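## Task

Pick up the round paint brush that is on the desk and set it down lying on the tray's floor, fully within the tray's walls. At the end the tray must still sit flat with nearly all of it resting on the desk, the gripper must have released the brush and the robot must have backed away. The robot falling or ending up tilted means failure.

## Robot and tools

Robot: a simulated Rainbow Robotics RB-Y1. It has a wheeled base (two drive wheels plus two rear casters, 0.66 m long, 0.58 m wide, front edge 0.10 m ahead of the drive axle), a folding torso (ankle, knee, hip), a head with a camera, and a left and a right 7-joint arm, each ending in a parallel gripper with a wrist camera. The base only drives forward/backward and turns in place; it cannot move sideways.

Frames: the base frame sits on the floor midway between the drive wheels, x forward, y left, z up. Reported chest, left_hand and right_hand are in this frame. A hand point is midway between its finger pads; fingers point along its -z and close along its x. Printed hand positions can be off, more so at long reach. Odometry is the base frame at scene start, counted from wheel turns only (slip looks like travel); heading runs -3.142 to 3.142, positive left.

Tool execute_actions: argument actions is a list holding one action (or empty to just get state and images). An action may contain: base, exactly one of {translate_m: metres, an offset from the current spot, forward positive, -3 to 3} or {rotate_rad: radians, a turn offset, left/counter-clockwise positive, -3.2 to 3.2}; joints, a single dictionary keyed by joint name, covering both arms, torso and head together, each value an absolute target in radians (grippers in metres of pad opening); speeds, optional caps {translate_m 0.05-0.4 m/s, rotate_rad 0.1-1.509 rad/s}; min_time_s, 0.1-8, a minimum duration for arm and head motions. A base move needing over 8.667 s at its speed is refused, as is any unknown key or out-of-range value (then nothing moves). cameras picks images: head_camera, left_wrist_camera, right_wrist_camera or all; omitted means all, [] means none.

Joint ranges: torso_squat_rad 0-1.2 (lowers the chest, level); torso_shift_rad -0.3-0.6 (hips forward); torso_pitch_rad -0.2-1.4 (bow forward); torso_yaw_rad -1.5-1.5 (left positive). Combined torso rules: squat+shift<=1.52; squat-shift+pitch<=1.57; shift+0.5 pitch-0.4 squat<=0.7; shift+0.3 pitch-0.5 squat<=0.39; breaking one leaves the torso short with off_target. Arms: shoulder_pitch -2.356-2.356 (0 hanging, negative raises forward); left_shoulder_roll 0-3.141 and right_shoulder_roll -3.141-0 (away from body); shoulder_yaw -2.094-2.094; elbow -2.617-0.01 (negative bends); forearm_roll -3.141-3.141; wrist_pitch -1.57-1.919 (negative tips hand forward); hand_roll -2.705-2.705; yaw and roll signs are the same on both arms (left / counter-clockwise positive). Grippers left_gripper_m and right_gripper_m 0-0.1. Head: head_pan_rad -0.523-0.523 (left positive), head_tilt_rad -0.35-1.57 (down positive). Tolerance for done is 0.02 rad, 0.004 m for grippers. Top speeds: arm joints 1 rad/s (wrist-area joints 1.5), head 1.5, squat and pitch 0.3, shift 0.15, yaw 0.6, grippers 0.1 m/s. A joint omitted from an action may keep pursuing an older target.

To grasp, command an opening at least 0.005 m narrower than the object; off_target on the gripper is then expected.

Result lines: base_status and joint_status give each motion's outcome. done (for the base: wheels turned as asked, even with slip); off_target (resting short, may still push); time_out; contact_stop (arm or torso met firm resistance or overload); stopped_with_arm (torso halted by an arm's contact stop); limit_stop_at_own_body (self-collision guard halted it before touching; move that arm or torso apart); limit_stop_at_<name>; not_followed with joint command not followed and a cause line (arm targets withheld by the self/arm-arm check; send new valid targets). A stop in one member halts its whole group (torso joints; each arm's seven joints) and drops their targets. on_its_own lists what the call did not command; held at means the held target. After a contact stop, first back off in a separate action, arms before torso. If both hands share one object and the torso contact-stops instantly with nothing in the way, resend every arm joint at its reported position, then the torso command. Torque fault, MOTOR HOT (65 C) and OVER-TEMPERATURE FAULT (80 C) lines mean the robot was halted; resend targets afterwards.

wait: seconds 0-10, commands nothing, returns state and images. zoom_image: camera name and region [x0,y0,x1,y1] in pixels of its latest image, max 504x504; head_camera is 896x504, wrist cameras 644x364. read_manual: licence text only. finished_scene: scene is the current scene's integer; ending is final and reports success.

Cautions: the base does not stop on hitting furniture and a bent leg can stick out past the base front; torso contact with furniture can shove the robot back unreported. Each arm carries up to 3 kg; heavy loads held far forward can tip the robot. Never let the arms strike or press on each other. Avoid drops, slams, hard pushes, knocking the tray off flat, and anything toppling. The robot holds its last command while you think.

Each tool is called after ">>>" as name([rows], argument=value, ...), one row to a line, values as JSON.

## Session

>>> execute_actions(actions=[], cameras=["head_camera"])

Scene clock: 0.00 s.
base_odometry: x=+0.000 y=+0.000 heading=+0.000 (m, m, rad; odometry frame)
base_status: not commanded
joint_positions: torso_squat_rad=+0.350 torso_shift_rad=-0.001 torso_pitch_rad=-0.002 torso_yaw_rad=+0.000 left_shoulder_pitch_rad=-0.015 left_shoulder_roll_rad=+0.016 left_shoulder_yaw_rad=-0.046 left_elbow_rad=-0.128 left_forearm_roll_rad=-0.042 left_wrist_pitch_rad=+0.013 left_hand_roll_rad=-0.022 left_gripper_m=+0.101 right_shoulder_pitch_rad=-0.026 right_shoulder_roll_rad=-0.030 right_shoulder_yaw_rad=+0.038 right_elbow_rad=-0.162 right_forearm_roll_rad=-0.054 right_wrist_pitch_rad=-0.042 right_hand_roll_rad=+0.012 right_gripper_m=+0.100 head_pan_rad=+0.000 head_tilt_rad=+0.401
joint_status: not commanded
chest: x=-0.2288 y=+0.0008 z=+1.2475 quat_wxyz=(+1.000, -0.001, -0.001, +0.000) (m; base frame)
left_hand: x=-0.1571 y=+0.2289 z=+0.5654 quat_wxyz=(+0.996, +0.008, -0.065, -0.057) (m; base frame)
right_hand: x=-0.1210 y=-0.2396 z=+0.5712 quat_wxyz=(+0.993, -0.012, -0.114, +0.004) (m; base frame)
pictures: head_camera
Images, in order (width x height): head_camera 896x504.

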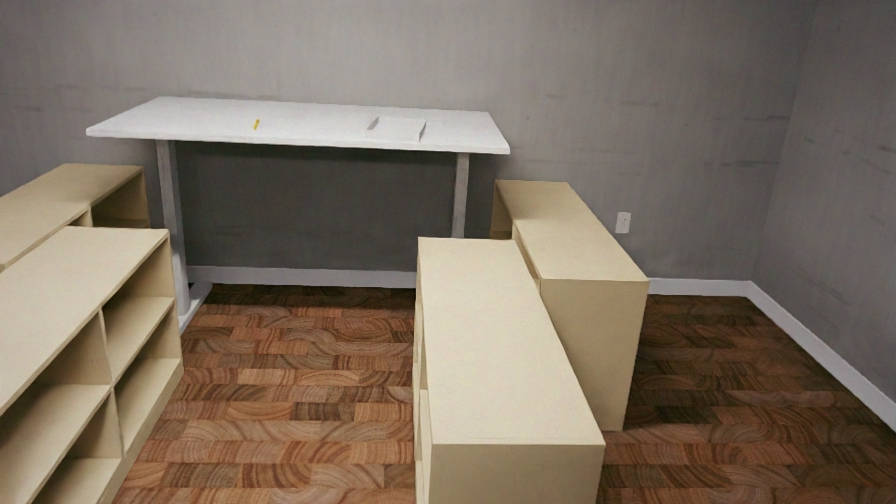

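>>> execute_actions([
  {"base":{"rotate_rad":0.7},"joints":{"left_elbow_rad":-1.6,"right_elbow_rad":-1.6,"head_tilt_rad":0.5,"head_pan_rad":-0.4}},
], cameras=["head_camera"])

>>> execute_actions([
  {"base":{"translate_m":0.82}},
], cameras=[])

>>> execute_actions([
  {"base":{"rotate_rad":-0.67},"joints":{"head_pan_rad":0}},
], cameras=["head_camera"])

Scene clock: 11.37 s.
base_odometry: x=+0.000 y=+0.000 heading=+0.700 (m, m, rad; odometry frame)
base_status: done
joint_positions: torso_squat_rad=+0.350 torso_shift_rad=-0.001 torso_pitch_rad=-0.002 torso_yaw_rad=+0.000 left_shoulder_pitch_rad=-0.015 left_shoulder_roll_rad=+0.016 left_shoulder_yaw_rad=-0.046 left_elbow_rad=-1.600 left_forearm_roll_rad=-0.042 left_wrist_pitch_rad=+0.013 left_hand_roll_rad=-0.022 left_gripper_m=+0.101 right_shoulder_pitch_rad=-0.026 right_shoulder_roll_rad=-0.030 right_shoulder_yaw_rad=+0.038 right_elbow_rad=-1.600 right_forearm_roll_rad=-0.054 right_wrist_pitch_rad=-0.042 right_hand_roll_rad=+0.012 right_gripper_m=+0.100 head_pan_rad=-0.400 head_tilt_rad=+0.500
joint_status: all done
chest: x=-0.2288 y=+0.0007 z=+1.2475 quat_wxyz=(+1.000, -0.001, -0.001, +0.000) (m; base frame)
left_hand: x=+0.2934 y=+0.1988 z=+1.0395 quat_wxyz=(+0.694, +0.010, -0.718, -0.045) (m; base frame)
right_hand: x=+0.2957 y=-0.2043 z=+1.0578 quat_wxyz=(+0.672, +0.021, -0.740, +0.013) (m; base frame)
pictures: head_camera
Images, in order (width x height): head_camera 896x504.

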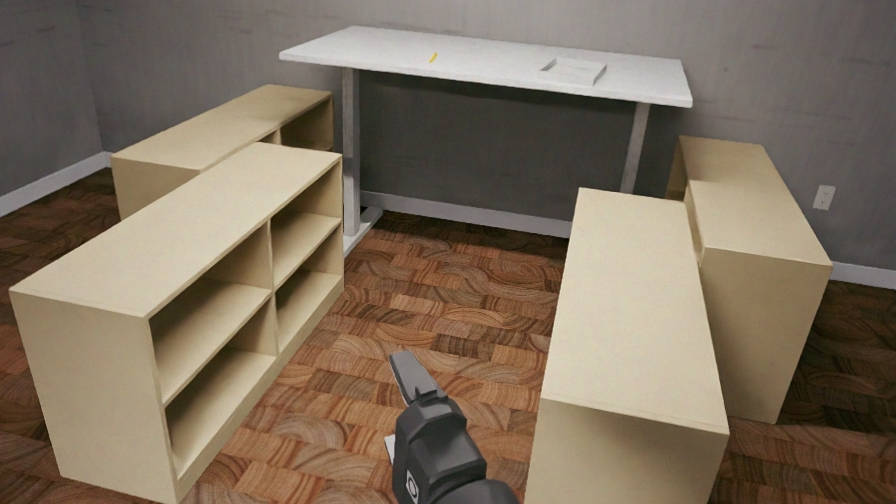

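Scene clock: 14.97 s.
base_odometry: x=+0.627 y=+0.528 heading=+0.700 (m, m, rad; odometry frame)
base_status: done
joint_positions: torso_squat_rad=+0.350 torso_shift_rad=-0.001 torso_pitch_rad=-0.001 torso_yaw_rad=+0.000 left_shoulder_pitch_rad=-0.015 left_shoulder_roll_rad=+0.016 left_shoulder_yaw_rad=-0.046 left_elbow_rad=-1.600 left_forearm_roll_rad=-0.042 left_wrist_pitch_rad=+0.013 left_hand_roll_rad=-0.022 left_gripper_m=+0.101 right_shoulder_pitch_rad=-0.026 right_shoulder_roll_rad=-0.030 right_shoulder_yaw_rad=+0.038 right_elbow_rad=-1.600 right_forearm_roll_rad=-0.054 right_wrist_pitch_rad=-0.042 right_hand_roll_rad=+0.012 right_gripper_m=+0.100 head_pan_rad=-0.400 head_tilt_rad=+0.500
joint_status: not commanded
chest: x=-0.2288 y=+0.0008 z=+1.2475 quat_wxyz=(+1.000, -0.001, -0.001, +0.000) (m; base frame)
left_hand: x=+0.2934 y=+0.1988 z=+1.0395 quat_wxyz=(+0.694, +0.010, -0.718, -0.045) (m; base frame)
right_hand: x=+0.2957 y=-0.2043 z=+1.0577 quat_wxyz=(+0.672, +0.021, -0.740, +0.013) (m; base frame)
pictures: none
No camera images: the call's "cameras" was empty. Leave "cameras" out to get every camera's image.

Scene clock: 17.60 s.
base_odometry: x=+0.627 y=+0.528 heading=+0.031 (m, m, rad; odometry frame)
base_status: done
joint_positions: torso_squat_rad=+0.350 torso_shift_rad=-0.001 torso_pitch_rad=-0.001 torso_yaw_rad=+0.000 left_shoulder_pitch_rad=-0.015 left_shoulder_roll_rad=+0.016 left_shoulder_yaw_rad=-0.046 left_elbow_rad=-1.600 left_forearm_roll_rad=-0.042 left_wrist_pitch_rad=+0.013 left_hand_roll_rad=-0.022 left_gripper_m=+0.101 right_shoulder_pitch_rad=-0.026 right_shoulder_roll_rad=-0.030 right_shoulder_yaw_rad=+0.038 right_elbow_rad=-1.600 right_forearm_roll_rad=-0.054 right_wrist_pitch_rad=-0.042 right_hand_roll_rad=+0.012 right_gripper_m=+0.100 head_pan_rad=+0.000 head_tilt_rad=+0.500
joint_status: all done
chest: x=-0.2288 y=+0.0008 z=+1.2475 quat_wxyz=(+1.000, -0.001, -0.001, +0.000) (m; base frame)
left_hand: x=+0.2934 y=+0.1988 z=+1.0395 quat_wxyz=(+0.694, +0.010, -0.718, -0.045) (m; base frame)
right_hand: x=+0.2957 y=-0.2043 z=+1.0578 quat_wxyz=(+0.672, +0.021, -0.740, +0.013) (m; base frame)
pictures: head_camera
Images, in order (width x height): head_camera 896x504.

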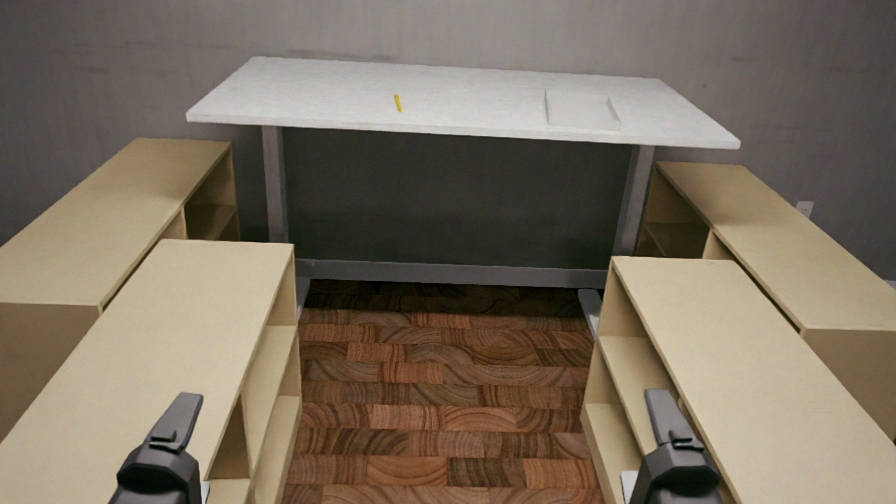

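>>> execute_actions([
  {"base":{"translate_m":1.05},"joints":{"torso_squat_rad":0,"head_tilt_rad":0.75,"left_shoulder_pitch_rad":-0.2,"left_shoulder_roll_rad":0.3,"left_elbow_rad":-2.3,"right_shoulder_pitch_rad":-0.2,"right_shoulder_roll_rad":-0.3,"right_elbow_rad":-2.3}},
], cameras=["head_camera"])

Scene clock: 28.73 s.
base_odometry: x=+1.676 y=+0.560 heading=+0.030 (m, m, rad; odometry frame)
base_status: done
joint_positions: torso_squat_rad=+0.000 torso_shift_rad=-0.001 torso_pitch_rad=-0.001 torso_yaw_rad=+0.000 left_shoulder_pitch_rad=-0.200 left_shoulder_roll_rad=+0.300 left_shoulder_yaw_rad=-0.046 left_elbow_rad=-2.300 left_forearm_roll_rad=-0.042 left_wrist_pitch_rad=+0.013 left_hand_roll_rad=-0.022 left_gripper_m=+0.101 right_shoulder_pitch_rad=-0.200 right_shoulder_roll_rad=-0.300 right_shoulder_yaw_rad=+0.038 right_elbow_rad=-2.300 right_forearm_roll_rad=-0.054 right_wrist_pitch_rad=-0.042 right_hand_roll_rad=+0.012 right_gripper_m=+0.100 head_pan_rad=+0.000 head_tilt_rad=+0.750
joint_status: all done
chest: x=-0.2288 y=+0.0008 z=+1.2899 quat_wxyz=(+1.000, -0.001, -0.001, +0.000) (m; base frame)
left_hand: x=+0.1739 y=+0.1681 z=+1.4637 quat_wxyz=(+0.316, +0.054, -0.933, -0.164) (m; base frame)
right_hand: x=+0.1640 y=-0.1676 z=+1.4727 quat_wxyz=(+0.298, -0.004, -0.943, +0.147) (m; base frame)
pictures: head_camera
Images, in order (width x height): head_camera 896x504.

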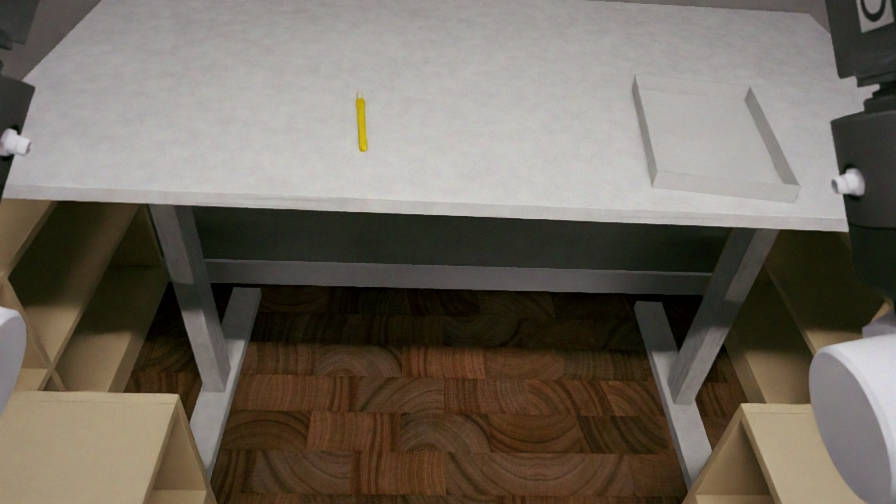

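>>> execute_actions([
  {"base":{"translate_m":0.27},"joints":{"torso_shift_rad":0.3,"torso_yaw_rad":0.64,"head_tilt_rad":0.9,"head_pan_rad":-0.4,"right_shoulder_pitch_rad":-1.05,"right_shoulder_roll_rad":-0.15,"right_shoulder_yaw_rad":-0.2,"right_elbow_rad":-0.8,"right_forearm_roll_rad":0.03,"right_wrist_pitch_rad":1.8,"right_hand_roll_rad":0.86}},
], cameras=["head_camera","right_wrist_camera"])

Scene clock: 50.50 s.
base_odometry: x=+1.946 y=+0.568 heading=+0.030 (m, m, rad; odometry frame)
base_status: done
joint_positions: torso_squat_rad=+0.000 torso_shift_rad=+0.300 torso_pitch_rad=-0.001 torso_yaw_rad=+0.640 left_shoulder_pitch_rad=-0.200 left_shoulder_roll_rad=+0.300 left_shoulder_yaw_rad=-0.046 left_elbow_rad=-2.300 left_forearm_roll_rad=-0.042 left_wrist_pitch_rad=+0.013 left_hand_roll_rad=-0.022 left_gripper_m=+0.101 right_shoulder_pitch_rad=-1.050 right_shoulder_roll_rad=-0.150 right_shoulder_yaw_rad=-0.200 right_elbow_rad=-0.800 right_forearm_roll_rad=+0.030 right_wrist_pitch_rad=+1.800 right_hand_roll_rad=+0.860 right_gripper_m=+0.100 head_pan_rad=-0.400 head_tilt_rad=+0.900
joint_status: all done
chest: x=-0.0216 y=+0.0008 z=+1.2587 quat_wxyz=(+0.949, -0.001, +0.000, +0.315) (m; base frame)
left_hand: x=+0.2018 y=+0.3756 z=+1.4319 quat_wxyz=(+0.352, +0.344, -0.869, -0.056) (m; base frame)
right_hand: x=+0.5174 y=+0.1330 z=+1.0230 quat_wxyz=(+0.709, -0.054, -0.004, +0.703) (m; base frame)
pictures: head_camera, right_wrist_camera
Images, in order (width x height): head_camera 896x504, right_wrist_camera 644x364.

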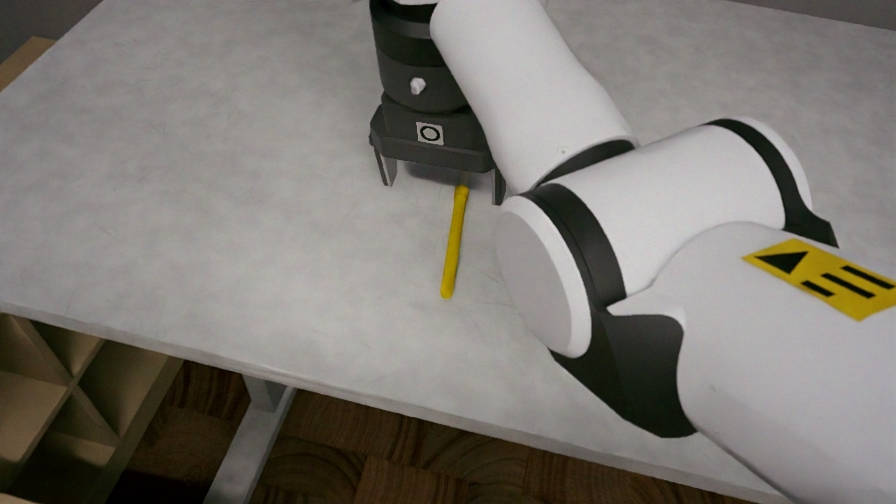

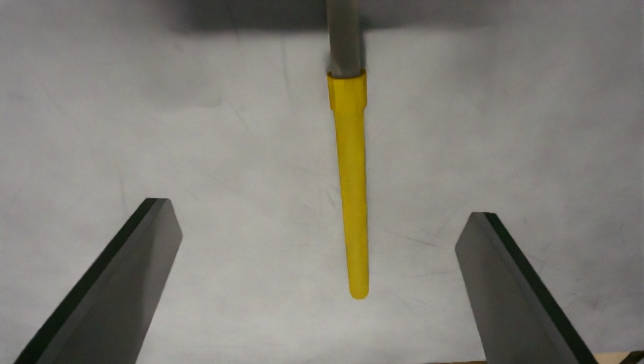

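>>> execute_actions([
  {"base":{"translate_m":0.11},"joints":{"torso_squat_rad":0.3}},
], cameras=["head_camera","right_wrist_camera"])

Scene clock: 57.67 s.
base_odometry: x=+2.056 y=+0.571 heading=+0.029 (m, m, rad; odometry frame)
base_status: done
joint_positions: torso_squat_rad=+0.300 torso_shift_rad=+0.300 torso_pitch_rad=-0.002 torso_yaw_rad=+0.640 left_shoulder_pitch_rad=-0.200 left_shoulder_roll_rad=+0.300 left_shoulder_yaw_rad=-0.046 left_elbow_rad=-2.300 left_forearm_roll_rad=-0.042 left_wrist_pitch_rad=+0.013 left_hand_roll_rad=-0.022 left_gripper_m=+0.101 right_shoulder_pitch_rad=-1.050 right_shoulder_roll_rad=-0.150 right_shoulder_yaw_rad=-0.200 right_elbow_rad=-0.800 right_forearm_roll_rad=+0.030 right_wrist_pitch_rad=+1.800 right_hand_roll_rad=+0.860 right_gripper_m=+0.100 head_pan_rad=-0.400 head_tilt_rad=+0.900
joint_status: all done
chest: x=-0.0309 y=+0.0008 z=+1.2288 quat_wxyz=(+0.949, -0.001, -0.001, +0.315) (m; base frame)
left_hand: x=+0.1924 y=+0.3756 z=+1.4021 quat_wxyz=(+0.352, +0.344, -0.869, -0.056) (m; base frame)
right_hand: x=+0.5081 y=+0.1330 z=+0.9933 quat_wxyz=(+0.709, -0.054, -0.004, +0.703) (m; base frame)
pictures: head_camera, right_wrist_camera
Images, in order (width x height): head_camera 896x504, right_wrist_camera 644x364.

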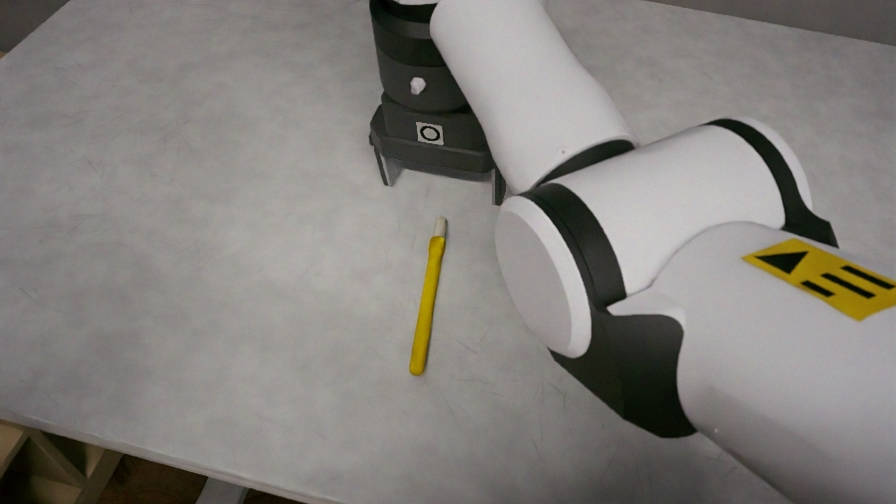

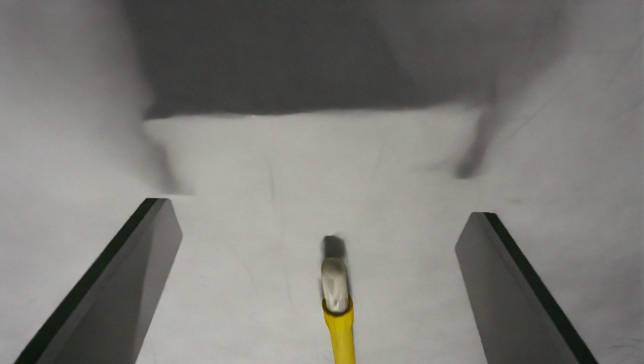

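>>> execute_actions([
  {"base":{"translate_m":-0.09},"joints":{"torso_squat_rad":0.42}},
], cameras=["head_camera","right_wrist_camera"])

Scene clock: 65.53 s.
base_odometry: x=+1.966 y=+0.568 heading=+0.030 (m, m, rad; odometry frame)
base_status: done
joint_positions: torso_squat_rad=+0.399 torso_shift_rad=+0.297 torso_pitch_rad=-0.009 torso_yaw_rad=+0.640 left_shoulder_pitch_rad=-0.200 left_shoulder_roll_rad=+0.300 left_shoulder_yaw_rad=-0.046 left_elbow_rad=-2.300 left_forearm_roll_rad=-0.042 left_wrist_pitch_rad=+0.013 left_hand_roll_rad=-0.022 left_gripper_m=+0.101 right_shoulder_pitch_rad=-1.057 right_shoulder_roll_rad=-0.152 right_shoulder_yaw_rad=-0.200 right_elbow_rad=-0.804 right_forearm_roll_rad=+0.030 right_wrist_pitch_rad=+1.800 right_hand_roll_rad=+0.860 right_gripper_m=+0.099 head_pan_rad=-0.400 head_tilt_rad=+0.900
joint_status: torso_squat_rad contact_stop (moved +0.099 of +0.120)
on_its_own: torso_squat_rad is held at +0.399, not at your +0.420, since a contact_stop
chest: x=-0.0422 y=+0.0005 z=+1.2067 quat_wxyz=(+0.949, -0.002, -0.004, +0.315) (m; base frame)
left_hand: x=+0.1798 y=+0.3752 z=+1.3819 quat_wxyz=(+0.348, +0.344, -0.870, -0.055) (m; base frame)
right_hand: x=+0.5010 y=+0.1344 z=+0.9798 quat_wxyz=(+0.709, -0.058, -0.012, +0.703) (m; base frame)
pictures: head_camera, right_wrist_camera
Images, in order (width x height): head_camera 896x504, right_wrist_camera 644x364.

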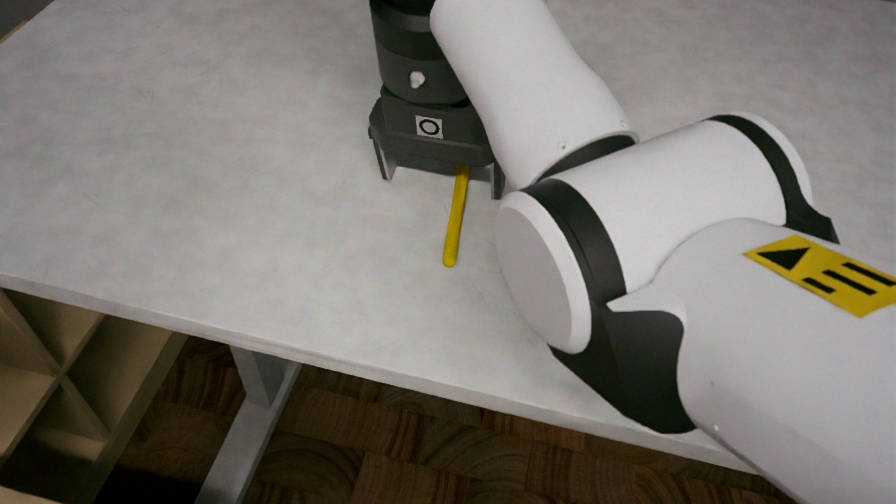

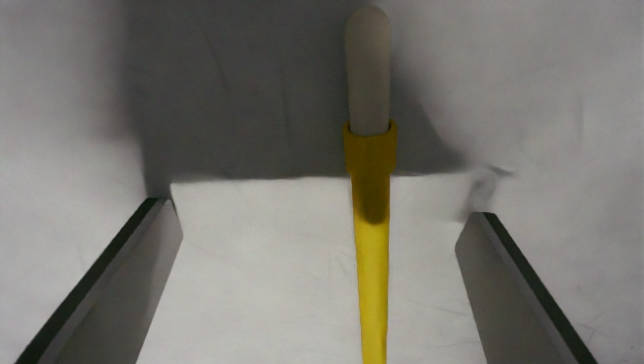

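Tips on the desk. Ease off slightly and close.

>>> execute_actions([
  {"joints":{"torso_squat_rad":0.375}},
], cameras=[])

>>> execute_actions([
  {"joints":{"right_gripper_m":0.0}},
], cameras=[])

>>> execute_actions([
  {"joints":{"torso_squat_rad":0.0}},
], cameras=["right_wrist_camera"])

Scene clock: 70.83 s.
base_odometry: x=+1.966 y=+0.568 heading=+0.030 (m, m, rad; odometry frame)
base_status: not commanded
joint_positions: torso_squat_rad=+0.375 torso_shift_rad=+0.298 torso_pitch_rad=-0.007 torso_yaw_rad=+0.640 left_shoulder_pitch_rad=-0.200 left_shoulder_roll_rad=+0.300 left_shoulder_yaw_rad=-0.046 left_elbow_rad=-2.300 left_forearm_roll_rad=-0.042 left_wrist_pitch_rad=+0.013 left_hand_roll_rad=-0.022 left_gripper_m=+0.101 right_shoulder_pitch_rad=-1.052 right_shoulder_roll_rad=-0.151 right_shoulder_yaw_rad=-0.200 right_elbow_rad=-0.801 right_forearm_roll_rad=+0.030 right_wrist_pitch_rad=+1.800 right_hand_roll_rad=+0.860 right_gripper_m=+0.100 head_pan_rad=-0.400 head_tilt_rad=+0.900
joint_status: all done
chest: x=-0.0393 y=+0.0006 z=+1.2126 quat_wxyz=(+0.949, -0.002, -0.003, +0.315) (m; base frame)
left_hand: x=+0.1830 y=+0.3754 z=+1.3873 quat_wxyz=(+0.349, +0.344, -0.870, -0.055) (m; base frame)
right_hand: x=+0.5017 y=+0.1334 z=+0.9815 quat_wxyz=(+0.709, -0.056, -0.008, +0.703) (m; base frame)
pictures: none
No camera images: the call's "cameras" was empty. Leave "cameras" out to get every camera's image.

Scene clock: 72.30 s.
base_odometry: x=+1.966 y=+0.568 heading=+0.030 (m, m, rad; odometry frame)
base_status: not commanded
joint_positions: torso_squat_rad=+0.375 torso_shift_rad=+0.298 torso_pitch_rad=-0.007 torso_yaw_rad=+0.640 left_shoulder_pitch_rad=-0.200 left_shoulder_roll_rad=+0.300 left_shoulder_yaw_rad=-0.046 left_elbow_rad=-2.300 left_forearm_roll_rad=-0.042 left_wrist_pitch_rad=+0.013 left_hand_roll_rad=-0.022 left_gripper_m=+0.101 right_shoulder_pitch_rad=-1.050 right_shoulder_roll_rad=-0.150 right_shoulder_yaw_rad=-0.200 right_elbow_rad=-0.800 right_forearm_roll_rad=+0.030 right_wrist_pitch_rad=+1.800 right_hand_roll_rad=+0.860 right_gripper_m=+0.011 head_pan_rad=-0.400 head_tilt_rad=+0.900
joint_status: right_gripper_m off_target (ended at +0.011, target +0.000)
chest: x=-0.0393 y=+0.0007 z=+1.2126 quat_wxyz=(+0.949, -0.002, -0.003, +0.315) (m; base frame)
left_hand: x=+0.1831 y=+0.3755 z=+1.3872 quat_wxyz=(+0.349, +0.344, -0.870, -0.055) (m; base frame)
right_hand: x=+0.5013 y=+0.1329 z=+0.9804 quat_wxyz=(+0.709, -0.056, -0.006, +0.703) (m; base frame)
pictures: none
No camera images: the call's "cameras" was empty. Leave "cameras" out to get every camera's image.

Scene clock: 74.37 s.
base_odometry: x=+1.966 y=+0.568 heading=+0.030 (m, m, rad; odometry frame)
base_status: not commanded
joint_positions: torso_squat_rad=+0.000 torso_shift_rad=+0.298 torso_pitch_rad=-0.007 torso_yaw_rad=+0.640 left_shoulder_pitch_rad=-0.200 left_shoulder_roll_rad=+0.300 left_shoulder_yaw_rad=-0.046 left_elbow_rad=-2.300 left_forearm_roll_rad=-0.042 left_wrist_pitch_rad=+0.013 left_hand_roll_rad=-0.022 left_gripper_m=+0.101 right_shoulder_pitch_rad=-1.050 right_shoulder_roll_rad=-0.150 right_shoulder_yaw_rad=-0.200 right_elbow_rad=-0.800 right_forearm_roll_rad=+0.030 right_wrist_pitch_rad=+1.800 right_hand_roll_rad=+0.860 right_gripper_m=+0.011 head_pan_rad=-0.400 head_tilt_rad=+0.900
joint_status: all done
chest: x=-0.0248 y=+0.0007 z=+1.2591 quat_wxyz=(+0.949, -0.002, -0.003, +0.315) (m; base frame)
left_hand: x=+0.1976 y=+0.3755 z=+1.4336 quat_wxyz=(+0.349, +0.344, -0.870, -0.055) (m; base frame)
right_hand: x=+0.5156 y=+0.1329 z=+1.0266 quat_wxyz=(+0.709, -0.056, -0.006, +0.703) (m; base frame)
pictures: right_wrist_camera
Images, in order (width x height): right_wrist_camera 644x364.

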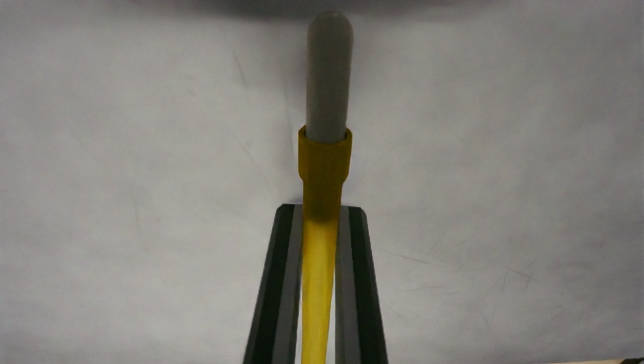

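>>> execute_actions([
  {"joints":{"right_shoulder_pitch_rad":-1.13,"right_wrist_pitch_rad":1.88}},
], cameras=[])

>>> execute_actions([
  {"joints":{"torso_yaw_rad":-0.3,"right_hand_roll_rad":1.8,"head_pan_rad":-0.3}},
], cameras=["head_camera","right_wrist_camera"])

Scene clock: 81.83 s.
base_odometry: x=+1.966 y=+0.568 heading=+0.030 (m, m, rad; odometry frame)
base_status: not commanded
joint_positions: torso_squat_rad=+0.000 torso_shift_rad=+0.298 torso_pitch_rad=-0.007 torso_yaw_rad=+0.640 left_shoulder_pitch_rad=-0.200 left_shoulder_roll_rad=+0.300 left_shoulder_yaw_rad=-0.046 left_elbow_rad=-2.300 left_forearm_roll_rad=-0.042 left_wrist_pitch_rad=+0.013 left_hand_roll_rad=-0.022 left_gripper_m=+0.101 right_shoulder_pitch_rad=-1.130 right_shoulder_roll_rad=-0.150 right_shoulder_yaw_rad=-0.200 right_elbow_rad=-0.800 right_forearm_roll_rad=+0.030 right_wrist_pitch_rad=+1.880 right_hand_roll_rad=+0.860 right_gripper_m=+0.011 head_pan_rad=-0.400 head_tilt_rad=+0.900
joint_status: all done
chest: x=-0.0249 y=+0.0008 z=+1.2591 quat_wxyz=(+0.949, -0.002, -0.003, +0.315) (m; base frame)
left_hand: x=+0.1975 y=+0.3756 z=+1.4336 quat_wxyz=(+0.349, +0.344, -0.870, -0.055) (m; base frame)
right_hand: x=+0.5105 y=+0.1454 z=+1.0649 quat_wxyz=(+0.702, -0.059, -0.004, +0.710) (m; base frame)
pictures: none
No camera images: the call's "cameras" was empty. Leave "cameras" out to get every camera's image.

Scene clock: 84.17 s.
base_odometry: x=+1.966 y=+0.568 heading=+0.030 (m, m, rad; odometry frame)
base_status: not commanded
joint_positions: torso_squat_rad=+0.000 torso_shift_rad=+0.298 torso_pitch_rad=-0.007 torso_yaw_rad=-0.300 left_shoulder_pitch_rad=-0.200 left_shoulder_roll_rad=+0.300 left_shoulder_yaw_rad=-0.046 left_elbow_rad=-2.300 left_forearm_roll_rad=-0.042 left_wrist_pitch_rad=+0.013 left_hand_roll_rad=-0.022 left_gripper_m=+0.101 right_shoulder_pitch_rad=-1.130 right_shoulder_roll_rad=-0.150 right_shoulder_yaw_rad=-0.200 right_elbow_rad=-0.800 right_forearm_roll_rad=+0.030 right_wrist_pitch_rad=+1.880 right_hand_roll_rad=+1.800 right_gripper_m=+0.011 head_pan_rad=-0.300 head_tilt_rad=+0.900
joint_status: all done
chest: x=-0.0249 y=+0.0008 z=+1.2591 quat_wxyz=(+0.989, +0.000, -0.004, -0.149) (m; base frame)
left_hand: x=+0.4083 y=+0.0414 z=+1.4356 quat_wxyz=(+0.285, -0.086, -0.931, -0.210) (m; base frame)
right_hand: x=+0.4084 y=-0.3454 z=+1.0648 quat_wxyz=(+0.702, -0.037, +0.042, +0.710) (m; base frame)
pictures: head_camera, right_wrist_camera
Images, in order (width x height): head_camera 896x504, right_wrist_camera 644x364.

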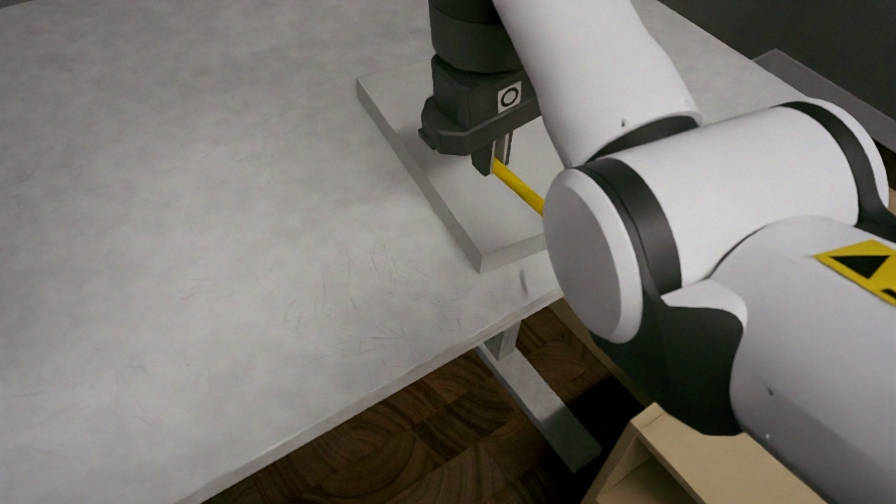

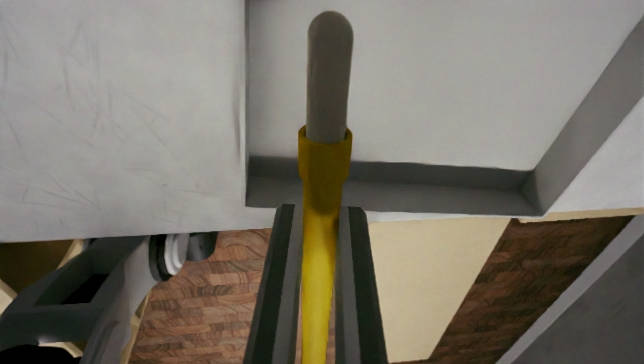

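>>> execute_actions([
  {"base":{"translate_m":0.12},"joints":{"torso_yaw_rad":-0.39,"right_hand_roll_rad":1.89}},
], cameras=["head_camera","right_wrist_camera"])

Scene clock: 94.07 s.
base_odometry: x=+2.086 y=+0.572 heading=+0.030 (m, m, rad; odometry frame)
base_status: done
joint_positions: torso_squat_rad=+0.000 torso_shift_rad=+0.298 torso_pitch_rad=-0.007 torso_yaw_rad=-0.390 left_shoulder_pitch_rad=-0.200 left_shoulder_roll_rad=+0.300 left_shoulder_yaw_rad=-0.046 left_elbow_rad=-2.300 left_forearm_roll_rad=-0.042 left_wrist_pitch_rad=+0.013 left_hand_roll_rad=-0.022 left_gripper_m=+0.101 right_shoulder_pitch_rad=-1.130 right_shoulder_roll_rad=-0.150 right_shoulder_yaw_rad=-0.200 right_elbow_rad=-0.800 right_forearm_roll_rad=+0.030 right_wrist_pitch_rad=+1.880 right_hand_roll_rad=+1.890 right_gripper_m=+0.011 head_pan_rad=-0.300 head_tilt_rad=+0.900
joint_status: all done
chest: x=-0.0248 y=+0.0007 z=+1.2591 quat_wxyz=(+0.981, +0.000, -0.004, -0.194) (m; base frame)
left_hand: x=+0.4102 y=+0.0021 z=+1.4356 quat_wxyz=(+0.275, -0.128, -0.927, -0.223) (m; base frame)
right_hand: x=+0.3757 y=-0.3828 z=+1.0645 quat_wxyz=(+0.702, -0.033, +0.045, +0.710) (m; base frame)
pictures: head_camera, right_wrist_camera
Images, in order (width x height): head_camera 896x504, right_wrist_camera 644x364.

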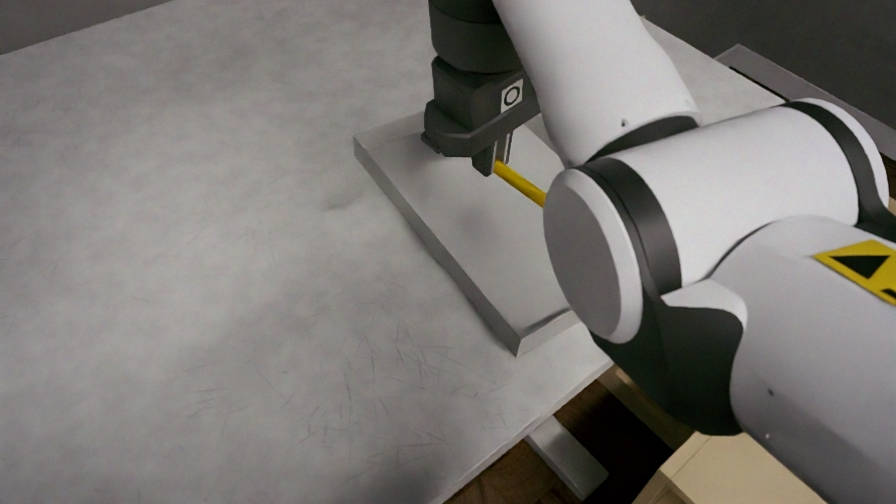

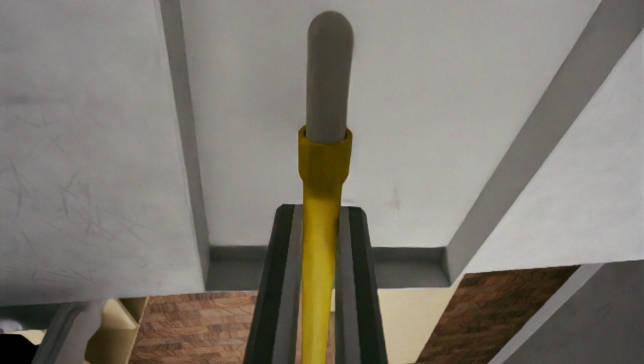

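>>> execute_actions([
  {"joints":{"torso_squat_rad":0.45}},
], cameras=["head_camera","right_wrist_camera"])

Scene clock: 106.00 s.
base_odometry: x=+2.086 y=+0.572 heading=+0.030 (m, m, rad; odometry frame)
base_status: not commanded
joint_positions: torso_squat_rad=+0.450 torso_shift_rad=+0.298 torso_pitch_rad=-0.007 torso_yaw_rad=-0.390 left_shoulder_pitch_rad=-0.200 left_shoulder_roll_rad=+0.300 left_shoulder_yaw_rad=-0.046 left_elbow_rad=-2.300 left_forearm_roll_rad=-0.042 left_wrist_pitch_rad=+0.013 left_hand_roll_rad=-0.022 left_gripper_m=+0.101 right_shoulder_pitch_rad=-1.130 right_shoulder_roll_rad=-0.150 right_shoulder_yaw_rad=-0.200 right_elbow_rad=-0.800 right_forearm_roll_rad=+0.030 right_wrist_pitch_rad=+1.880 right_hand_roll_rad=+1.890 right_gripper_m=+0.011 head_pan_rad=-0.300 head_tilt_rad=+0.900
joint_status: all done
chest: x=-0.0453 y=+0.0007 z=+1.1925 quat_wxyz=(+0.981, +0.000, -0.004, -0.194) (m; base frame)
left_hand: x=+0.3897 y=+0.0021 z=+1.3691 quat_wxyz=(+0.275, -0.128, -0.927, -0.223) (m; base frame)
right_hand: x=+0.3552 y=-0.3828 z=+0.9980 quat_wxyz=(+0.702, -0.033, +0.045, +0.710) (m; base frame)
pictures: head_camera, right_wrist_camera
Images, in order (width x height): head_camera 896x504, right_wrist_camera 644x364.

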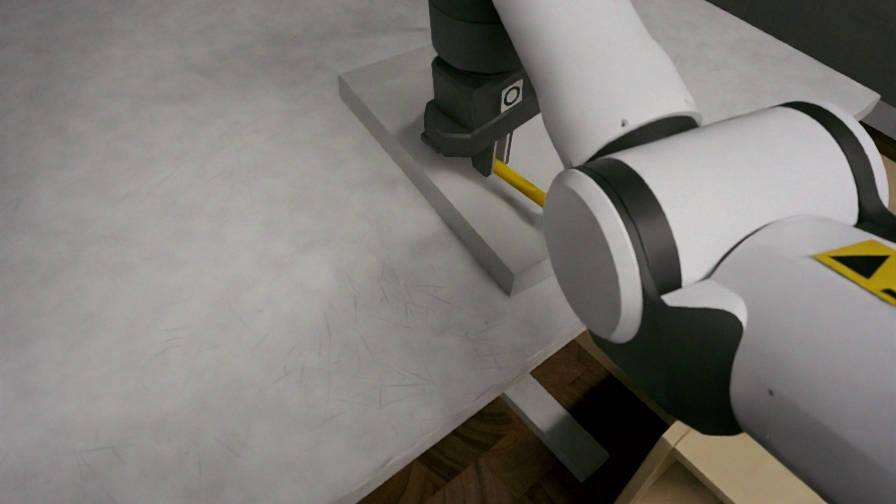

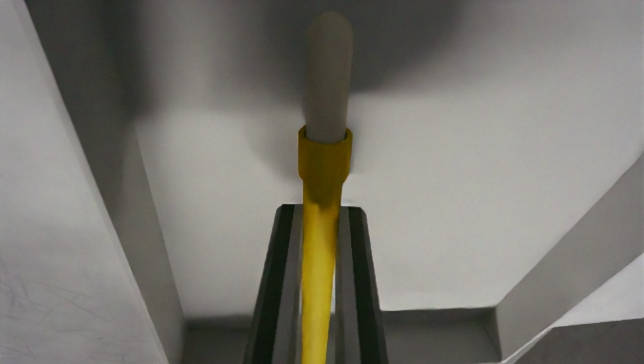

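>>> execute_actions([
  {"base":{"translate_m":0.045}},
], cameras=[])

>>> execute_actions([
  {"joints":{"torso_squat_rad":0.49}},
], cameras=[])

>>> execute_actions([
  {"joints":{"right_gripper_m":0.05}},
], cameras=[])

>>> execute_actions([
  {"joints":{"torso_squat_rad":0.0}},
], cameras=[])

>>> execute_actions([
  {"joints":{"torso_yaw_rad":0.3,"head_pan_rad":-0.523,"right_shoulder_pitch_rad":-1.4}},
], cameras=["head_camera"])

Scene clock: 115.37 s.
base_odometry: x=+2.131 y=+0.573 heading=+0.030 (m, m, rad; odometry frame)
base_status: done
joint_positions: torso_squat_rad=+0.450 torso_shift_rad=+0.298 torso_pitch_rad=-0.007 torso_yaw_rad=-0.390 left_shoulder_pitch_rad=-0.200 left_shoulder_roll_rad=+0.300 left_shoulder_yaw_rad=-0.046 left_elbow_rad=-2.300 left_forearm_roll_rad=-0.042 left_wrist_pitch_rad=+0.013 left_hand_roll_rad=-0.022 left_gripper_m=+0.101 right_shoulder_pitch_rad=-1.130 right_shoulder_roll_rad=-0.150 right_shoulder_yaw_rad=-0.200 right_elbow_rad=-0.800 right_forearm_roll_rad=+0.030 right_wrist_pitch_rad=+1.880 right_hand_roll_rad=+1.890 right_gripper_m=+0.011 head_pan_rad=-0.300 head_tilt_rad=+0.900
joint_status: not commanded
chest: x=-0.0453 y=+0.0007 z=+1.1925 quat_wxyz=(+0.981, +0.000, -0.004, -0.194) (m; base frame)
left_hand: x=+0.3898 y=+0.0021 z=+1.3690 quat_wxyz=(+0.275, -0.128, -0.927, -0.223) (m; base frame)
right_hand: x=+0.3552 y=-0.3828 z=+0.9979 quat_wxyz=(+0.702, -0.033, +0.045, +0.710) (m; base frame)
pictures: none
No camera images: the call's "cameras" was empty. Leave "cameras" out to get every camera's image.

Scene clock: 116.17 s.
base_odometry: x=+2.131 y=+0.573 heading=+0.030 (m, m, rad; odometry frame)
base_status: not commanded
joint_positions: torso_squat_rad=+0.490 torso_shift_rad=+0.298 torso_pitch_rad=-0.007 torso_yaw_rad=-0.390 left_shoulder_pitch_rad=-0.200 left_shoulder_roll_rad=+0.300 left_shoulder_yaw_rad=-0.046 left_elbow_rad=-2.300 left_forearm_roll_rad=-0.042 left_wrist_pitch_rad=+0.013 left_hand_roll_rad=-0.022 left_gripper_m=+0.101 right_shoulder_pitch_rad=-1.130 right_shoulder_roll_rad=-0.150 right_shoulder_yaw_rad=-0.200 right_elbow_rad=-0.800 right_forearm_roll_rad=+0.030 right_wrist_pitch_rad=+1.880 right_hand_roll_rad=+1.890 right_gripper_m=+0.011 head_pan_rad=-0.300 head_tilt_rad=+0.900
joint_status: all done
chest: x=-0.0491 y=+0.0007 z=+1.1804 quat_wxyz=(+0.981, +0.000, -0.004, -0.194) (m; base frame)
left_hand: x=+0.3859 y=+0.0021 z=+1.3570 quat_wxyz=(+0.275, -0.128, -0.927, -0.223) (m; base frame)
right_hand: x=+0.3515 y=-0.3828 z=+0.9860 quat_wxyz=(+0.702, -0.033, +0.045, +0.710) (m; base frame)
pictures: none
No camera images: the call's "cameras" was empty. Leave "cameras" out to get every camera's image.

Scene clock: 117.17 s.
base_odometry: x=+2.131 y=+0.573 heading=+0.030 (m, m, rad; odometry frame)
base_status: not commanded
joint_positions: torso_squat_rad=+0.490 torso_shift_rad=+0.298 torso_pitch_rad=-0.007 torso_yaw_rad=-0.390 left_shoulder_pitch_rad=-0.200 left_shoulder_roll_rad=+0.300 left_shoulder_yaw_rad=-0.046 left_elbow_rad=-2.300 left_forearm_roll_rad=-0.042 left_wrist_pitch_rad=+0.013 left_hand_roll_rad=-0.022 left_gripper_m=+0.101 right_shoulder_pitch_rad=-1.130 right_shoulder_roll_rad=-0.150 right_shoulder_yaw_rad=-0.200 right_elbow_rad=-0.800 right_forearm_roll_rad=+0.030 right_wrist_pitch_rad=+1.880 right_hand_roll_rad=+1.890 right_gripper_m=+0.050 head_pan_rad=-0.300 head_tilt_rad=+0.900
joint_status: all done
chest: x=-0.0491 y=+0.0007 z=+1.1804 quat_wxyz=(+0.981, +0.000, -0.004, -0.194) (m; base frame)
left_hand: x=+0.3859 y=+0.0021 z=+1.3570 quat_wxyz=(+0.275, -0.128, -0.927, -0.223) (m; base frame)
right_hand: x=+0.3515 y=-0.3828 z=+0.9860 quat_wxyz=(+0.702, -0.033, +0.045, +0.710) (m; base frame)
pictures: none
No camera images: the call's "cameras" was empty. Leave "cameras" out to get every camera's image.

Scene clock: 119.63 s.
base_odometry: x=+2.131 y=+0.573 heading=+0.030 (m, m, rad; odometry frame)
base_status: not commanded
joint_positions: torso_squat_rad=+0.000 torso_shift_rad=+0.298 torso_pitch_rad=-0.007 torso_yaw_rad=-0.390 left_shoulder_pitch_rad=-0.200 left_shoulder_roll_rad=+0.300 left_shoulder_yaw_rad=-0.046 left_elbow_rad=-2.300 left_forearm_roll_rad=-0.042 left_wrist_pitch_rad=+0.013 left_hand_roll_rad=-0.022 left_gripper_m=+0.101 right_shoulder_pitch_rad=-1.130 right_shoulder_roll_rad=-0.150 right_shoulder_yaw_rad=-0.200 right_elbow_rad=-0.800 right_forearm_roll_rad=+0.030 right_wrist_pitch_rad=+1.880 right_hand_roll_rad=+1.890 right_gripper_m=+0.050 head_pan_rad=-0.300 head_tilt_rad=+0.900
joint_status: all done
chest: x=-0.0248 y=+0.0007 z=+1.2591 quat_wxyz=(+0.981, +0.000, -0.004, -0.194) (m; base frame)
left_hand: x=+0.4103 y=+0.0022 z=+1.4356 quat_wxyz=(+0.275, -0.128, -0.926, -0.223) (m; base frame)
right_hand: x=+0.3757 y=-0.3827 z=+1.0646 quat_wxyz=(+0.702, -0.033, +0.045, +0.710) (m; base frame)
pictures: none
No camera images: the call's "cameras" was empty. Leave "cameras" out to get every camera's image.

Scene clock: 121.57 s.
base_odometry: x=+2.131 y=+0.573 heading=+0.030 (m, m, rad; odometry frame)
base_status: not commanded
joint_positions: torso_squat_rad=+0.000 torso_shift_rad=+0.298 torso_pitch_rad=-0.007 torso_yaw_rad=+0.300 left_shoulder_pitch_rad=-0.200 left_shoulder_roll_rad=+0.300 left_shoulder_yaw_rad=-0.046 left_elbow_rad=-2.300 left_forearm_roll_rad=-0.042 left_wrist_pitch_rad=+0.013 left_hand_roll_rad=-0.022 left_gripper_m=+0.101 right_shoulder_pitch_rad=-1.400 right_shoulder_roll_rad=-0.150 right_shoulder_yaw_rad=-0.200 right_elbow_rad=-0.800 right_forearm_roll_rad=+0.030 right_wrist_pitch_rad=+1.880 right_hand_roll_rad=+1.890 right_gripper_m=+0.050 head_pan_rad=-0.523 head_tilt_rad=+0.900
joint_status: all done
chest: x=-0.0248 y=+0.0008 z=+1.2591 quat_wxyz=(+0.989, -0.001, -0.003, +0.149) (m; base frame)
left_hand: x=+0.3096 y=+0.2797 z=+1.4345 quat_wxyz=(+0.334, +0.192, -0.915, -0.114) (m; base frame)
right_hand: x=+0.5597 y=+0.0219 z=+1.2031 quat_wxyz=(+0.380, -0.143, -0.054, +0.912) (m; base frame)
pictures: head_camera
Images, in order (width x height): head_camera 896x504.

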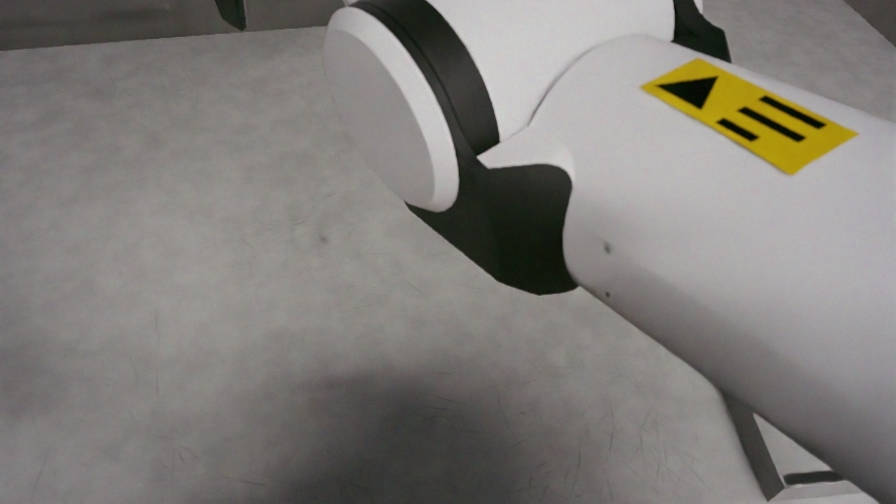

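>>> execute_actions([
  {"joints":{"torso_yaw_rad":-0.7,"head_pan_rad":0.2,"right_shoulder_roll_rad":-0.9,"right_shoulder_yaw_rad":-0.9}},
], cameras=["head_camera"])

Scene clock: 126.60 s.
base_odometry: x=+2.131 y=+0.573 heading=+0.030 (m, m, rad; odometry frame)
base_status: not commanded
joint_positions: torso_squat_rad=+0.000 torso_shift_rad=+0.298 torso_pitch_rad=-0.007 torso_yaw_rad=-0.700 left_shoulder_pitch_rad=-0.200 left_shoulder_roll_rad=+0.300 left_shoulder_yaw_rad=-0.046 left_elbow_rad=-2.300 left_forearm_roll_rad=-0.042 left_wrist_pitch_rad=+0.013 left_hand_roll_rad=-0.022 left_gripper_m=+0.101 right_shoulder_pitch_rad=-1.400 right_shoulder_roll_rad=-0.900 right_shoulder_yaw_rad=-0.900 right_elbow_rad=-0.800 right_forearm_roll_rad=+0.030 right_wrist_pitch_rad=+1.880 right_hand_roll_rad=+1.890 right_gripper_m=+0.050 head_pan_rad=+0.200 head_tilt_rad=+0.900
joint_status: all done
chest: x=-0.0248 y=+0.0007 z=+1.2591 quat_wxyz=(+0.939, +0.001, -0.004, -0.343) (m; base frame)
left_hand: x=+0.3897 y=-0.1310 z=+1.4357 quat_wxyz=(+0.237, -0.269, -0.896, -0.264) (m; base frame)
right_hand: x=+0.0038 y=-0.7271 z=+1.3536 quat_wxyz=(+0.910, -0.257, -0.236, +0.222) (m; base frame)
pictures: head_camera
Images, in order (width x height): head_camera 896x504.

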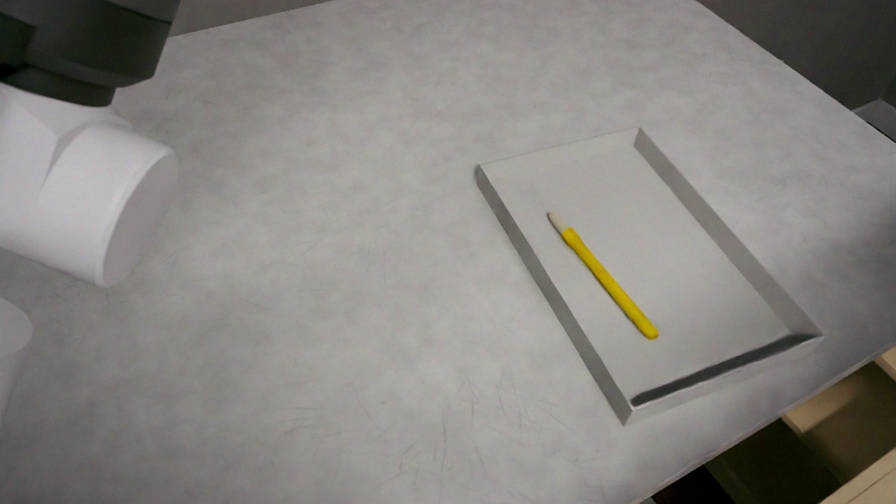

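>>> finished_scene(scene=2)

The scene is finished: the task was done.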